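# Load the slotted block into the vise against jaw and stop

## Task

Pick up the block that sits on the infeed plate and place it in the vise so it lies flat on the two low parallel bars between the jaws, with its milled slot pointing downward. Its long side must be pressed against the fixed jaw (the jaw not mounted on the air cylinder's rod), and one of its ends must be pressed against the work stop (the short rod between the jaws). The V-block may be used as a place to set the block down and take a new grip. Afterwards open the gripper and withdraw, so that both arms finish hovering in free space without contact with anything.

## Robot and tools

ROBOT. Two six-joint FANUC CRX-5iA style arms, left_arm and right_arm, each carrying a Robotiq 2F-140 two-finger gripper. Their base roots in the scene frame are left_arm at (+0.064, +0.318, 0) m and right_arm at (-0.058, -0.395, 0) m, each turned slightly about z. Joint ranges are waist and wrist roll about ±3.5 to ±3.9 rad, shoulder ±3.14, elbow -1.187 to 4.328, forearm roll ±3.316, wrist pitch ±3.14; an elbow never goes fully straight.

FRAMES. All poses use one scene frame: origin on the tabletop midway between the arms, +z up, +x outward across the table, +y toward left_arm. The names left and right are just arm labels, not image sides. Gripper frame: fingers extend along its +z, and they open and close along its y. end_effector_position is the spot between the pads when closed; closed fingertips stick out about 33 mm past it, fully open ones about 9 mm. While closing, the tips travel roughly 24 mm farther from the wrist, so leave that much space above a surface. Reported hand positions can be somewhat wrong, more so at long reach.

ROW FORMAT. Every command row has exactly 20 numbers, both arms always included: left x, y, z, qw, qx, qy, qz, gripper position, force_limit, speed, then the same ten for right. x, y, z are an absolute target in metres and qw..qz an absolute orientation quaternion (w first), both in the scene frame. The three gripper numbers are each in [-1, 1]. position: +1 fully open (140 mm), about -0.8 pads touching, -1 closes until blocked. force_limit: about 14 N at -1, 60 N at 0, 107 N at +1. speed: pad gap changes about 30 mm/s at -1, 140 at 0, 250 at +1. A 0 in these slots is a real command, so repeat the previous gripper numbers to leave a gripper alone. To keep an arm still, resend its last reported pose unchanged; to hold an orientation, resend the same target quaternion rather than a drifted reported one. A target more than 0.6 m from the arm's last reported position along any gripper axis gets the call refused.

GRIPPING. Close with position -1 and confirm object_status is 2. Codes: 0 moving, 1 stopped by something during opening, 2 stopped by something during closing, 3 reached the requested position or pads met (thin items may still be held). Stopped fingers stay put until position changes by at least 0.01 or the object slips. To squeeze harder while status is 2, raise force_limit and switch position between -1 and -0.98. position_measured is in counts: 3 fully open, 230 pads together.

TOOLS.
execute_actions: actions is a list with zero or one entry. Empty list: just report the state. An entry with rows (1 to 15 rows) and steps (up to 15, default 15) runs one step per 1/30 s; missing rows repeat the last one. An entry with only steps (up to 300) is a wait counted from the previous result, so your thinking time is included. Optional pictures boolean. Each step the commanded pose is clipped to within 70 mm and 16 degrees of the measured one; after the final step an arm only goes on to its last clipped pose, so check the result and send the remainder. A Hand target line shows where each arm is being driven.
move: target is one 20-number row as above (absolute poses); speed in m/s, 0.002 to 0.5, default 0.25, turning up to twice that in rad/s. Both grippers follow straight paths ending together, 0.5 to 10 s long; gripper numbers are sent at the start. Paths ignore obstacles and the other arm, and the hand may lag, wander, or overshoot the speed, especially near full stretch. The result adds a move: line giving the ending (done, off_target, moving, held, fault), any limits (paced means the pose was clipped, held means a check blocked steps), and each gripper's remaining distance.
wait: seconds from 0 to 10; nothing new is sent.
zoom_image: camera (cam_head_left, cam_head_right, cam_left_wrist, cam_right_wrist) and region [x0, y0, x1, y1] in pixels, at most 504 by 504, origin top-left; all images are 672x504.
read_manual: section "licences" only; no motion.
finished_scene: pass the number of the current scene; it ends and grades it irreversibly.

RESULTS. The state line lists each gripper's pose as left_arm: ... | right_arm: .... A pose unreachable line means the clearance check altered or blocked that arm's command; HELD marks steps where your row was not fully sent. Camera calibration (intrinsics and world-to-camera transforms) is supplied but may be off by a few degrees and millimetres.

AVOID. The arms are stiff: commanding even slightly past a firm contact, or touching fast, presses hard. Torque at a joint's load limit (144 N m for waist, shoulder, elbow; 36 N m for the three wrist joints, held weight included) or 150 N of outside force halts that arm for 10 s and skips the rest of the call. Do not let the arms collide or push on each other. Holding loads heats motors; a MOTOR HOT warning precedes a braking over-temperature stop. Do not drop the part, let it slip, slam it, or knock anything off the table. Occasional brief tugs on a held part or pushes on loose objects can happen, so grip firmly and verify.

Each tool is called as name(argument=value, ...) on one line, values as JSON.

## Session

execute_actions(actions=[])

Scene clock: 0.00 s of 6600.00 s.
left_arm: end_effector_position=(+0.1260, +0.0011, +0.3424) position_measured=3 object_status=3 end_effector_quat_wxyz=(-0.065, +0.144, +0.977, +0.146) | right_arm: end_effector_position=(+0.4994, -0.9142, +0.1507) position_measured=3 object_status=3 end_effector_quat_wxyz=(-0.062, +0.896, +0.298, +0.324)
Joint positions: left_arm=[-0.863 -0.015  0.213 -0.089 -2.108 -0.841] | right_arm=[-0.748  0.765  0.833 -0.663 -1.527  3.108]
Joint velocities: left_arm=[ 0.     0.     0.001  0.    -0.    -0.001] | right_arm=[ 0.  0. -0.  0.  0. -0.]
Hand target (left_arm): +0.126, +0.001, +0.342; -0.065, +0.144, +0.977, +0.146
Hand target (right_arm): +0.499, -0.914, +0.151; -0.062, +0.896, +0.298, +0.324
camera_calibration (this result's frames):
cam_left_wrist: T_world_to_cam=[[0.32503, 0.911411, 0.25236, -0.124139], [0.906799, -0.376109, 0.190415, -0.175453], [0.268461, 0.166949, -0.948713, 0.478108], [0, 0, 0, 1]] pos_world=[0.0710963, -0.0326681, 0.518324]
cam_right_wrist: T_world_to_cam=[[0.558768, -0.823581, 0.0974301, -1.05225], [-0.746708, -0.550737, -0.372983, -0.0684958], [0.36084, 0.135659, -0.922709, 0.274197], [0, 0, 0, 1]] pos_world=[0.437876, -0.941533, 0.329977]

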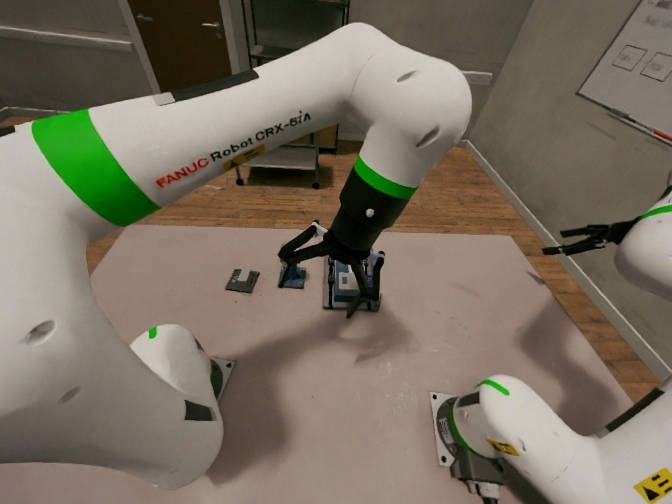

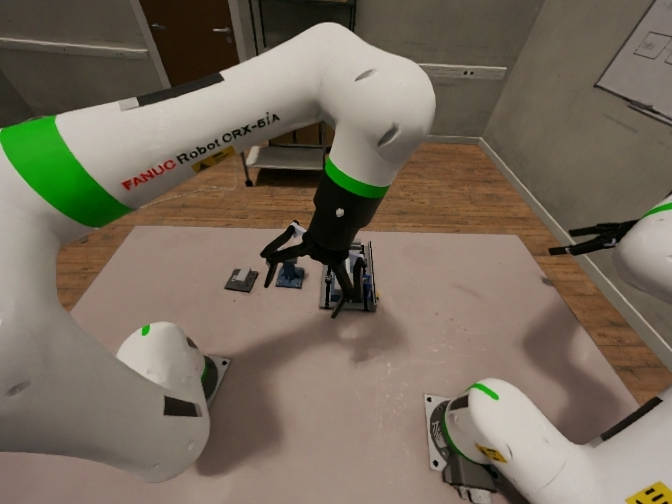

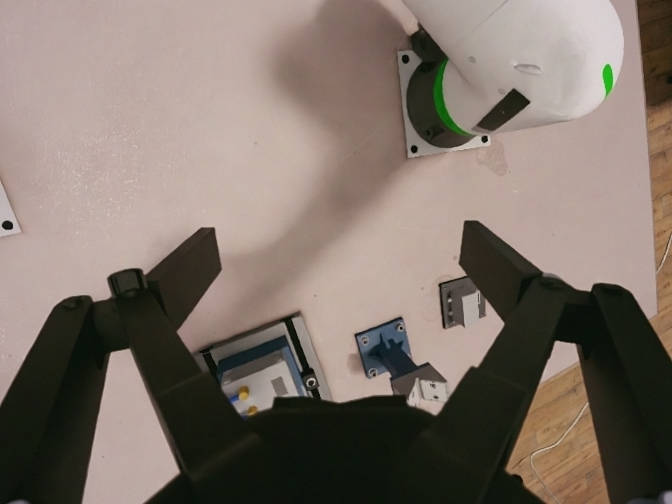

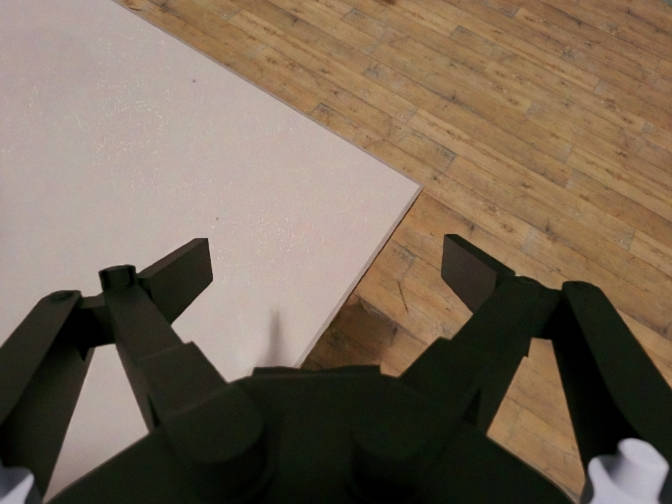

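move(target=[0.41,0.25,0.17,0,0.707,-0.707,0,1,0,0,0.4994,-0.9142,0.1507,-0.062,0.896,0.298,0.324,1,0,0], speed=0.3)

zoom_image(camera="cam_left_wrist", region=[230,130,450,330])

zoom_image(camera="cam_head_right", region=[215,225,395,320])

Scene clock: 6.70 s of 6600.00 s.
left_arm: end_effector_position=(+0.4092, +0.2500, +0.1699) position_measured=3 object_status=3 end_effector_quat_wxyz=(+0.000, +0.707, -0.707, -0.001) | right_arm: end_effector_position=(+0.4994, -0.9142, +0.1507) position_measured=3 object_status=3 end_effector_quat_wxyz=(-0.062, +0.896, +0.298, +0.324)
Joint positions: left_arm=[ 0.374 -0.243 -0.374 -0.002 -1.441 -0.181] | right_arm=[-0.748  0.765  0.832 -0.663 -1.526  3.11 ]
Joint velocities: left_arm=[ 0.     0.     0.     0.     0.001 -0.   ] | right_arm=[-0.    -0.001  0.    -0.     0.001  0.   ]
Hand target (left_arm): +0.409, +0.250, +0.170; +0.000, +0.707, -0.707, -0.001
Hand target (right_arm): +0.499, -0.914, +0.151; -0.062, +0.896, +0.298, +0.324
Off the commanded pose (left_arm): 0.001 m, 0 deg.
Off the commanded pose (right_arm): 0.000 m, 0 deg.
After step 90, 0.17 s passed at rest.
move: done
camera_calibration (this result's frames):
cam_left_wrist: T_world_to_cam=[[-0.999593, 0.0273326, -0.00822967, 0.407857], [0.0222984, 0.927695, 0.372673, -0.30085], [0.0178207, 0.372337, -0.927926, 0.2446], [0, 0, 0, 1]] pos_world=[0.41004, 0.176876, 0.342446]
cam_right_wrist: T_world_to_cam=[[0.559163, -0.823179, 0.0985547, -1.05228], [-0.746139, -0.55149, -0.37301, -0.0694564], [0.361406, 0.135038, -0.922578, 0.273271], [0, 0, 0, 1]] pos_world=[0.437811, -0.941423, 0.329913]

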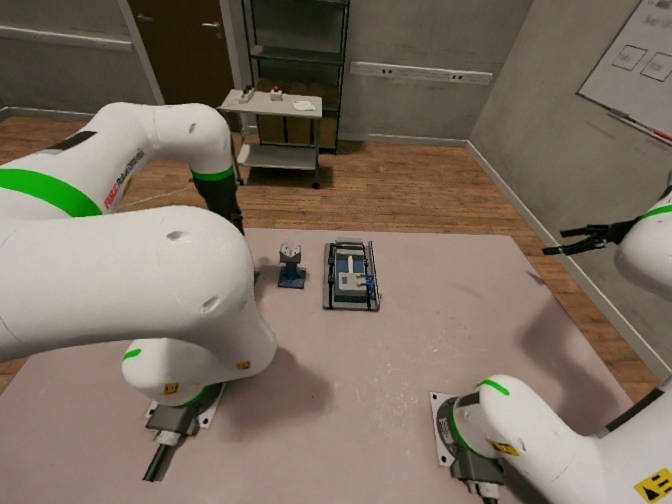

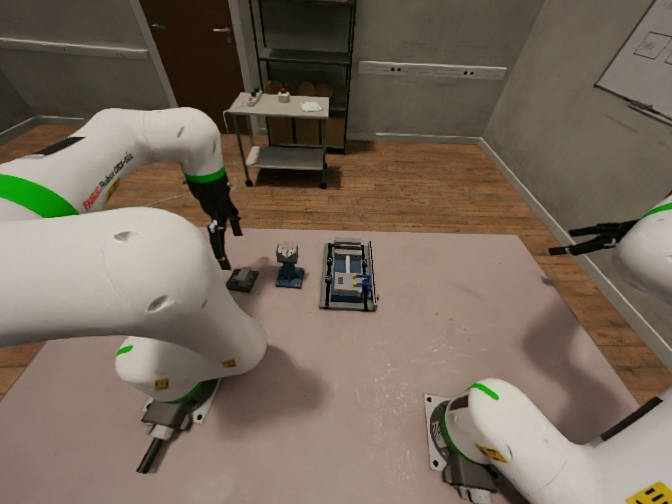

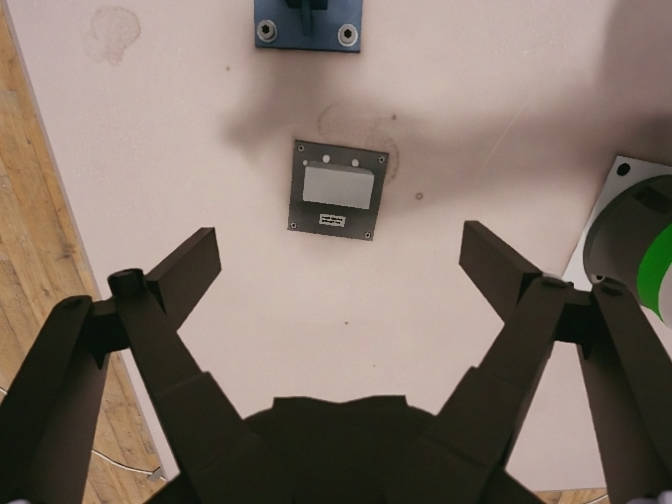

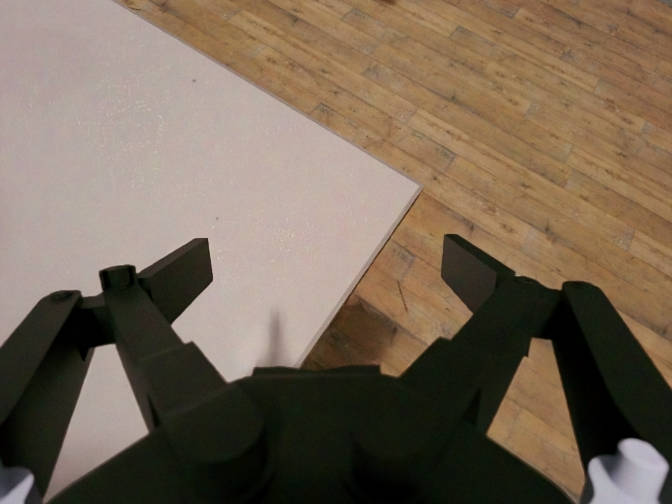

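Region (230, 130, 450, 330) of cam_left_wrist's 672x504 image, scaled by 2.291, with more detail than that image has; it fills the top 458 rows of this view, and the rest is white.

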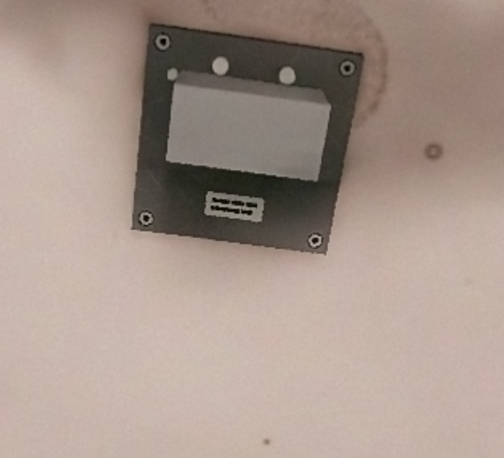

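Region (215, 225, 395, 320) of cam_head_right's 672x504 image, scaled by 2.800, with more detail than that image has; it fills the top 266 rows of this view, and the rest is white.

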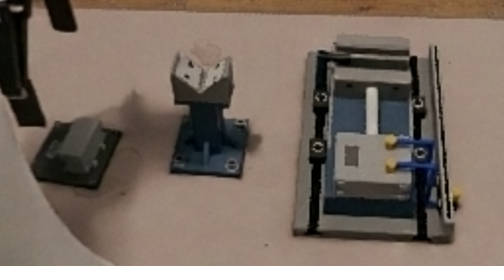

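move(target=[0.418,0.28,0.08,0.289,0.605,-0.697,0.251,0.5,0,0,0.4994,-0.9142,0.1507,-0.062,0.896,0.298,0.324,1,0,0], speed=0.2)

zoom_image(camera="cam_left_wrist", region=[230,130,450,330])

Scene clock: 13.97 s of 6600.00 s.
left_arm: end_effector_position=(+0.4175, +0.2792, +0.0800) position_measured=66 object_status=3 end_effector_quat_wxyz=(+0.290, +0.606, -0.697, +0.250) | right_arm: end_effector_position=(+0.4994, -0.9142, +0.1507) position_measured=3 object_status=3 end_effector_quat_wxyz=(-0.062, +0.896, +0.298, +0.324)
Joint positions: left_arm=[ 0.955  0.189 -0.573  0.452 -1.486 -1.103] | right_arm=[-0.748  0.765  0.832 -0.663 -1.526  3.11 ]
Joint velocities: left_arm=[ 0.     0.002 -0.     0.    -0.001 -0.   ] | right_arm=[ 0.     0.001 -0.     0.001  0.     0.   ]
Hand target (left_arm): +0.417, +0.279, +0.080; -0.290, -0.606, +0.697, -0.250
Hand target (right_arm): +0.499, -0.914, +0.151; -0.062, +0.896, +0.298, +0.324
Off the commanded pose (left_arm): 0.001 m, 0 deg.
Off the commanded pose (right_arm): 0.000 m, 0 deg.
After step 90, 1.90 s passed at rest.
move: done
camera_calibration (this result's frames):
cam_left_wrist: T_world_to_cam=[[-0.987916, 0.153292, -0.0228897, 0.375734], [0.14981, 0.906547, -0.394626, -0.280521], [-0.0397424, -0.393286, -0.918557, 0.387219], [0, 0, 0, 1]] pos_world=[0.428607, 0.348996, 0.253582]
cam_right_wrist: T_world_to_cam=[[0.559151, -0.823187, 0.0985555, -1.05229], [-0.746146, -0.55148, -0.37301, -0.0694522], [0.361408, 0.135032, -0.922578, 0.273268], [0, 0, 0, 1]] pos_world=[0.437804, -0.941429, 0.329913]

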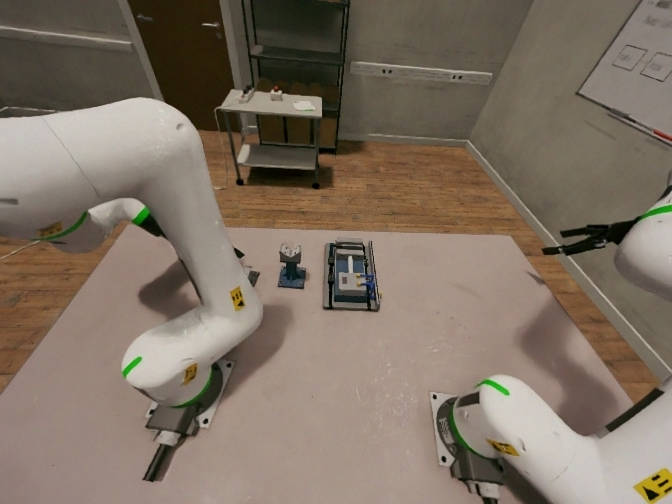

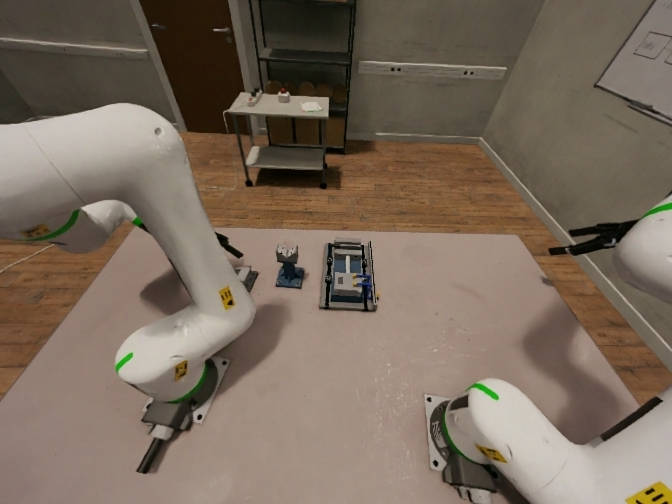

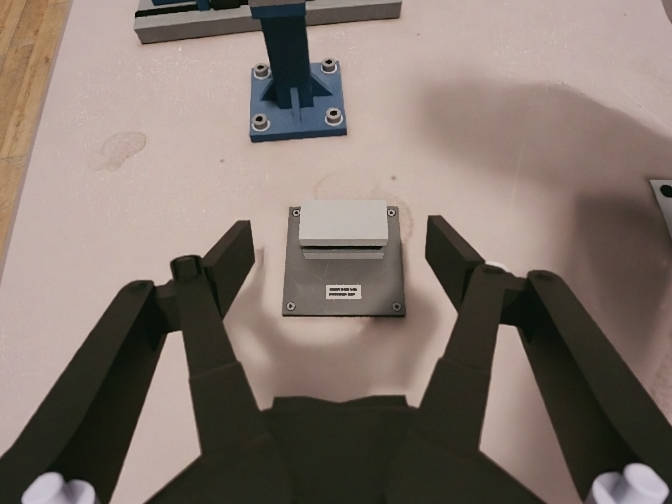

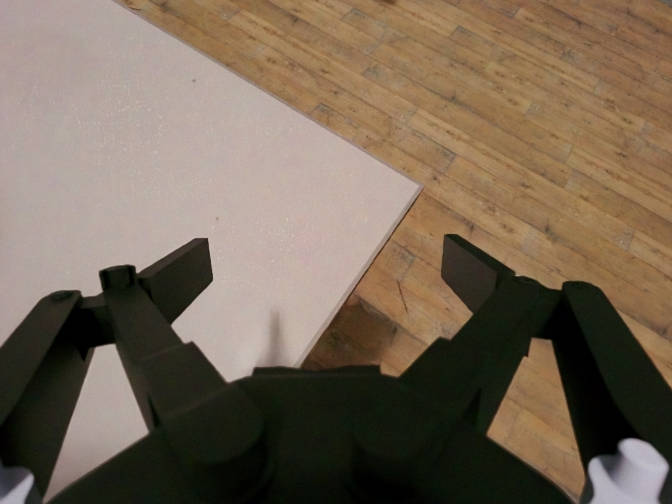

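Region (230, 130, 450, 330) of cam_left_wrist's 672x504 image, scaled by 2.291, with more detail than that image has; it fills the top 458 rows of this view, and the rest is white.

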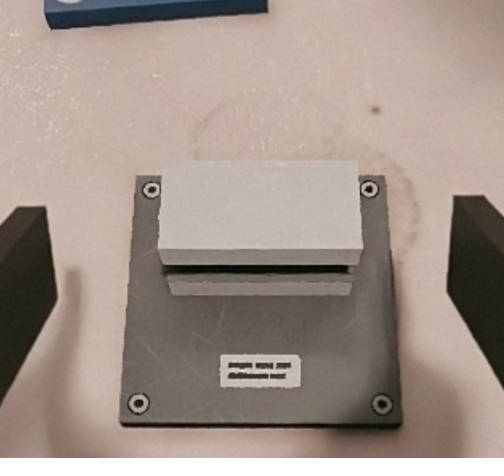

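move(target=[0.414,0.26,0.13,0,1,0,0,0.4,0,0,0.4994,-0.9142,0.1507,-0.062,0.896,0.298,0.324,1,0,0], speed=0.4)

move(target=[0.414,0.244,0.09,0,0.755,0.656,0,0.4,0,0,0.4994,-0.9142,0.1507,-0.062,0.896,0.298,0.324,1,0,0], speed=0.4)

move(target=[0.414,0.244,0.047,0,0.755,0.656,0,0.4,0,0,0.4994,-0.9142,0.1507,-0.062,0.896,0.298,0.324,1,0,0], speed=0.06)

Scene clock: 27.73 s of 6600.00 s.
left_arm: end_effector_position=(+0.4144, +0.2608, +0.1300) position_measured=78 object_status=3 end_effector_quat_wxyz=(+0.000, +1.000, +0.000, +0.002) | right_arm: end_effector_position=(+0.4994, -0.9142, +0.1507) position_measured=3 object_status=3 end_effector_quat_wxyz=(-0.062, +0.896, +0.298, +0.324)
Joint positions: left_arm=[ 0.407 -0.22  -0.452  0.002 -1.336  1.357] | right_arm=[-0.748  0.765  0.832 -0.663 -1.526  3.11 ]
Joint velocities: left_arm=[-0.     0.001  0.001 -0.001  0.001  0.001] | right_arm=[ 0.    -0.001  0.001  0.001 -0.001 -0.   ]
Hand target (left_arm): +0.414, +0.261, +0.130; +0.000, +1.000, +0.000, +0.002
Hand target (right_arm): +0.499, -0.914, +0.151; -0.062, +0.896, +0.298, +0.324
Off the commanded pose (left_arm): 0.001 m, 0 deg.
Off the commanded pose (right_arm): 0.000 m, 0 deg.
After step 90, 7.93 s passed at rest.
move: done
camera_calibration (this result's frames):
cam_left_wrist: T_world_to_cam=[[-0.0264877, -0.999606, -0.00932979, 0.277104], [-0.929651, 0.0212009, 0.36783, 0.335465], [-0.367487, 0.0184164, -0.929846, 0.455691], [0, 0, 0, 1]] pos_world=[0.486666, 0.26149, 0.302914]
cam_right_wrist: T_world_to_cam=[[0.559152, -0.823187, 0.0985553, -1.05228], [-0.746146, -0.55148, -0.37301, -0.0694524], [0.361408, 0.135032, -0.922578, 0.273268], [0, 0, 0, 1]] pos_world=[0.437804, -0.941429, 0.329913]

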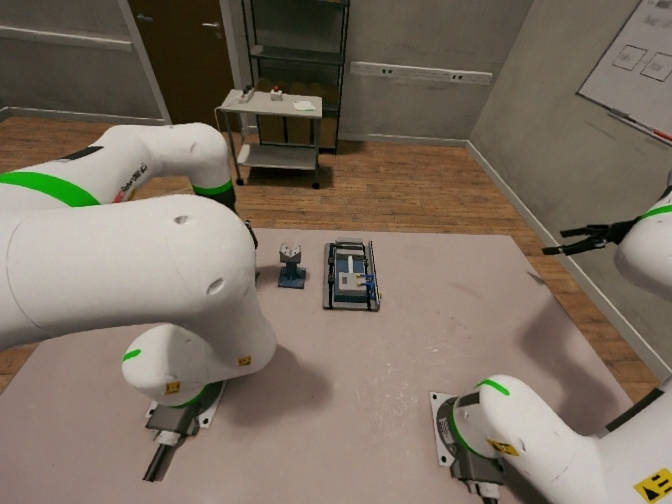

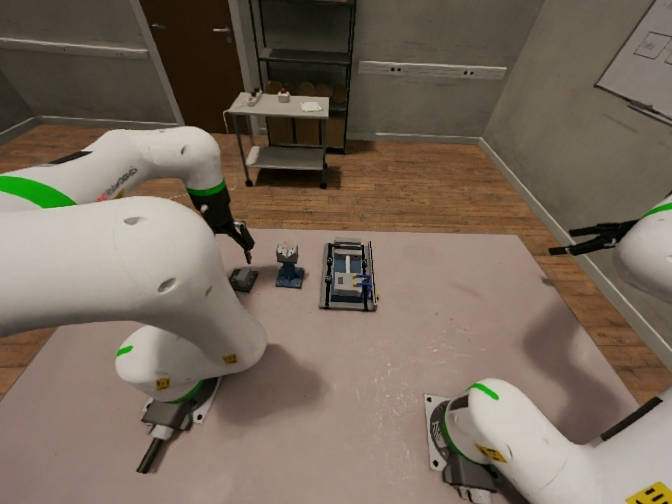

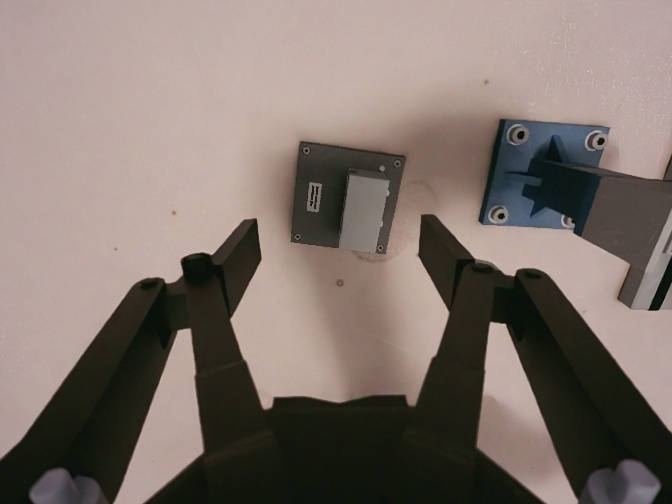

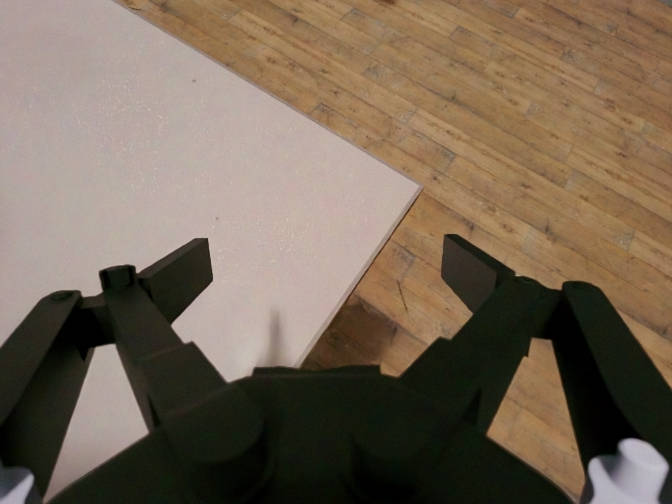

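Scene clock: 30.00 s of 6600.00 s.
left_arm: end_effector_position=(+0.4139, +0.2440, +0.0900) position_measured=78 object_status=3 end_effector_quat_wxyz=(+0.000, +0.755, +0.656, -0.000) | right_arm: end_effector_position=(+0.4994, -0.9142, +0.1507) position_measured=3 object_status=3 end_effector_quat_wxyz=(-0.062, +0.896, +0.298, +0.324)
Joint positions: left_arm=[ 0.356 -0.179 -0.515  0.    -1.234  2.838] | right_arm=[-0.748  0.765  0.832 -0.663 -1.526  3.11 ]
Joint velocities: left_arm=[-0.001 -0.     0.001 -0.     0.     0.001] | right_arm=[-0.    -0.     0.001 -0.     0.     0.   ]
Hand target (left_arm): +0.414, +0.244, +0.090; +0.000, +0.755, +0.656, +0.000
Hand target (right_arm): +0.499, -0.914, +0.151; -0.062, +0.896, +0.298, +0.324
Off the commanded pose (left_arm): 0.000 m, 0 deg.
Off the commanded pose (right_arm): 0.000 m, 0 deg.
move: done
camera_calibration (this result's frames):
cam_left_wrist: T_world_to_cam=[[0.985968, -0.16664, -0.00987184, -0.36231], [-0.151125, -0.916162, 0.371225, 0.256227], [-0.0709052, -0.364525, -0.92849, 0.389187], [0, 0, 0, 1]] pos_world=[0.423544, 0.316239, 0.262661]
cam_right_wrist: T_world_to_cam=[[0.559151, -0.823187, 0.0985556, -1.05229], [-0.746146, -0.55148, -0.37301, -0.0694522], [0.361408, 0.135032, -0.922578, 0.273268], [0, 0, 0, 1]] pos_world=[0.437804, -0.941429, 0.329913]

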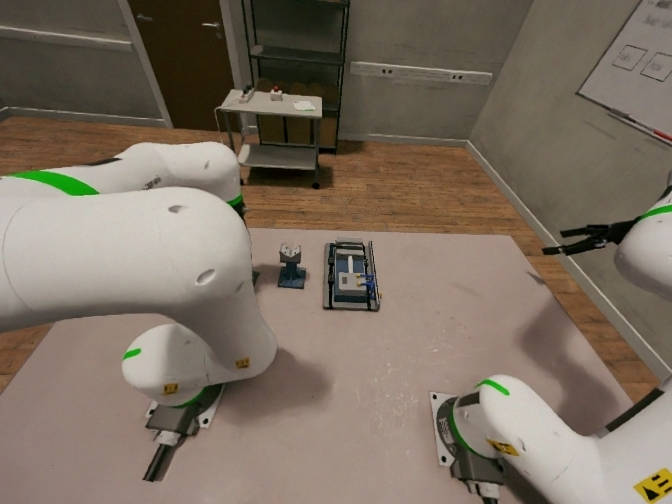

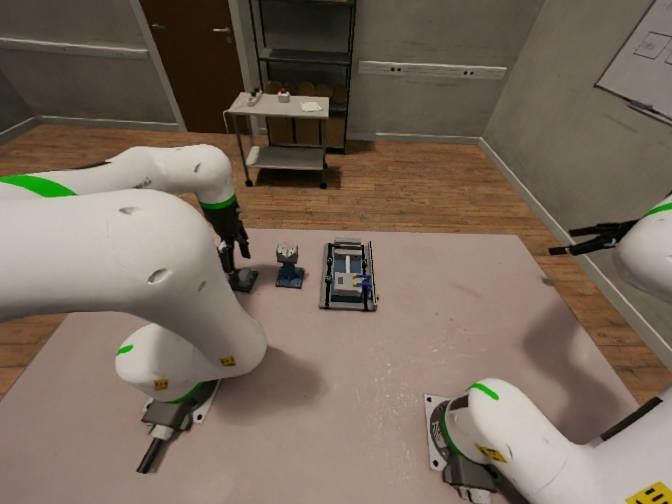

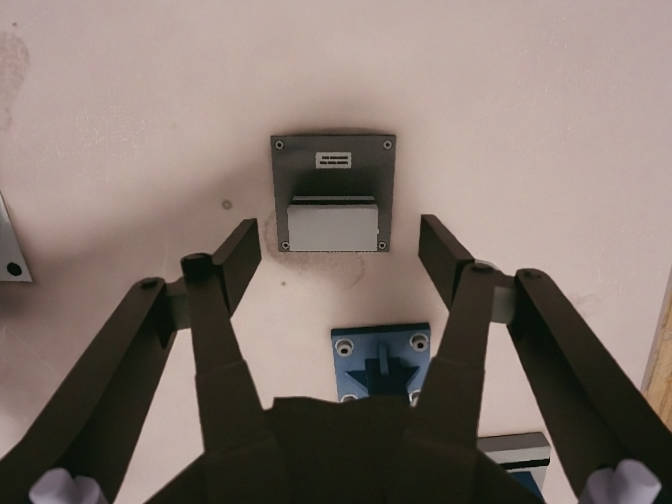

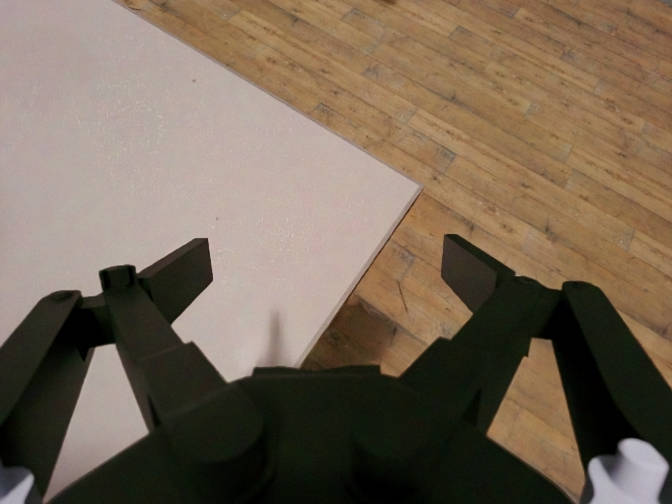

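Scene clock: 31.03 s of 6600.00 s.
left_arm: end_effector_position=(+0.4139, +0.2440, +0.0471) position_measured=78 object_status=3 end_effector_quat_wxyz=(+0.000, +0.755, +0.656, +0.000) | right_arm: end_effector_position=(+0.4994, -0.9142, +0.1507) position_measured=3 object_status=3 end_effector_quat_wxyz=(-0.062, +0.896, +0.298, +0.324)
Joint positions: left_arm=[ 0.356 -0.131 -0.584 -0.    -1.119  2.838] | right_arm=[-0.748  0.765  0.832 -0.663 -1.526  3.11 ]
Joint velocities: left_arm=[-0.     0.001 -0.002 -0.    -0.     0.   ] | right_arm=[ 0.     0.    -0.001  0.002  0.    -0.   ]
Hand target (left_arm): +0.414, +0.244, +0.047; +0.000, +0.755, +0.656, -0.000
Hand target (right_arm): +0.499, -0.914, +0.151; -0.062, +0.896, +0.298, +0.324
Off the commanded pose (left_arm): 0.000 m, 0 deg.
Off the commanded pose (right_arm): 0.000 m, 0 deg.
move: done
camera_calibration (this result's frames):
cam_left_wrist: T_world_to_cam=[[0.985963, -0.166668, -0.00993916, -0.362715], [-0.151133, -0.916199, 0.371131, 0.272181], [-0.0709618, -0.364419, -0.928527, 0.349297], [0, 0, 0, 1]] pos_world=[0.423546, 0.31621, 0.219712]
cam_right_wrist: T_world_to_cam=[[0.559152, -0.823187, 0.0985557, -1.05229], [-0.746146, -0.55148, -0.37301, -0.0694524], [0.361408, 0.135032, -0.922578, 0.273268], [0, 0, 0, 1]] pos_world=[0.437804, -0.941429, 0.329913]

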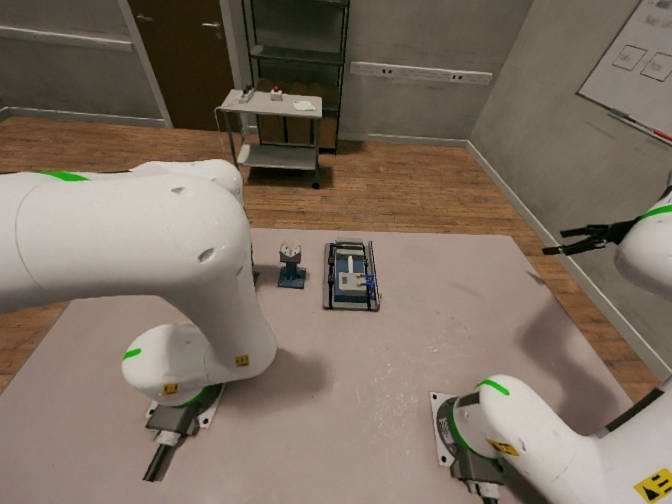

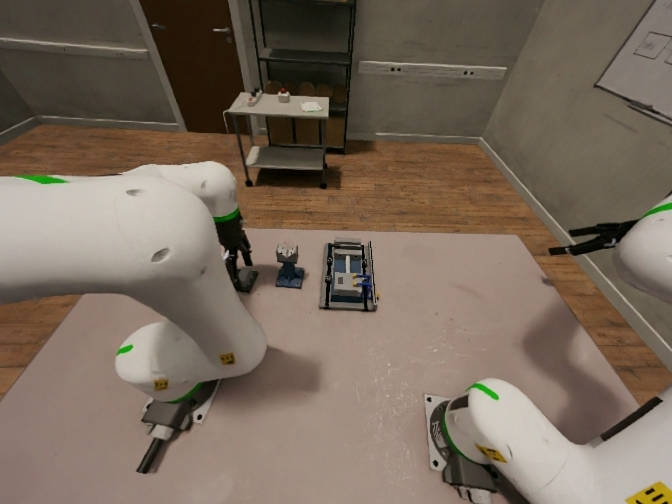

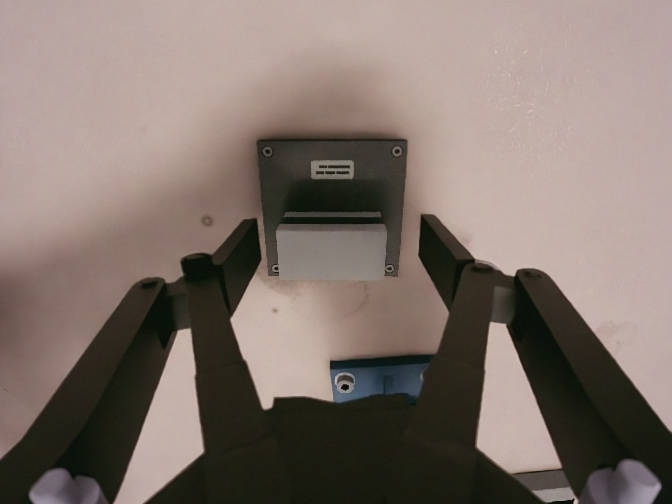

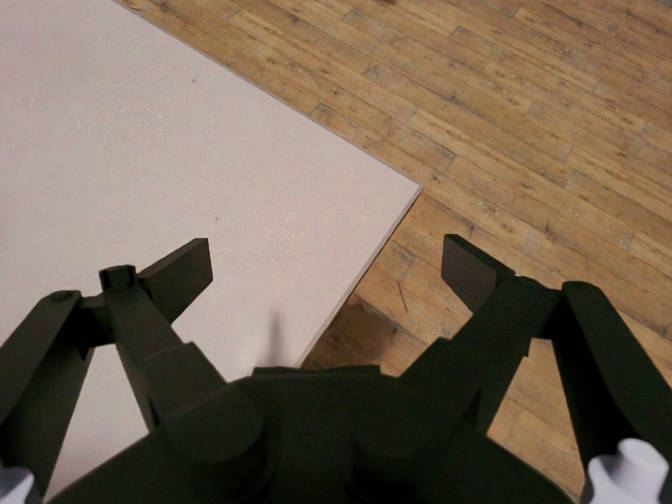

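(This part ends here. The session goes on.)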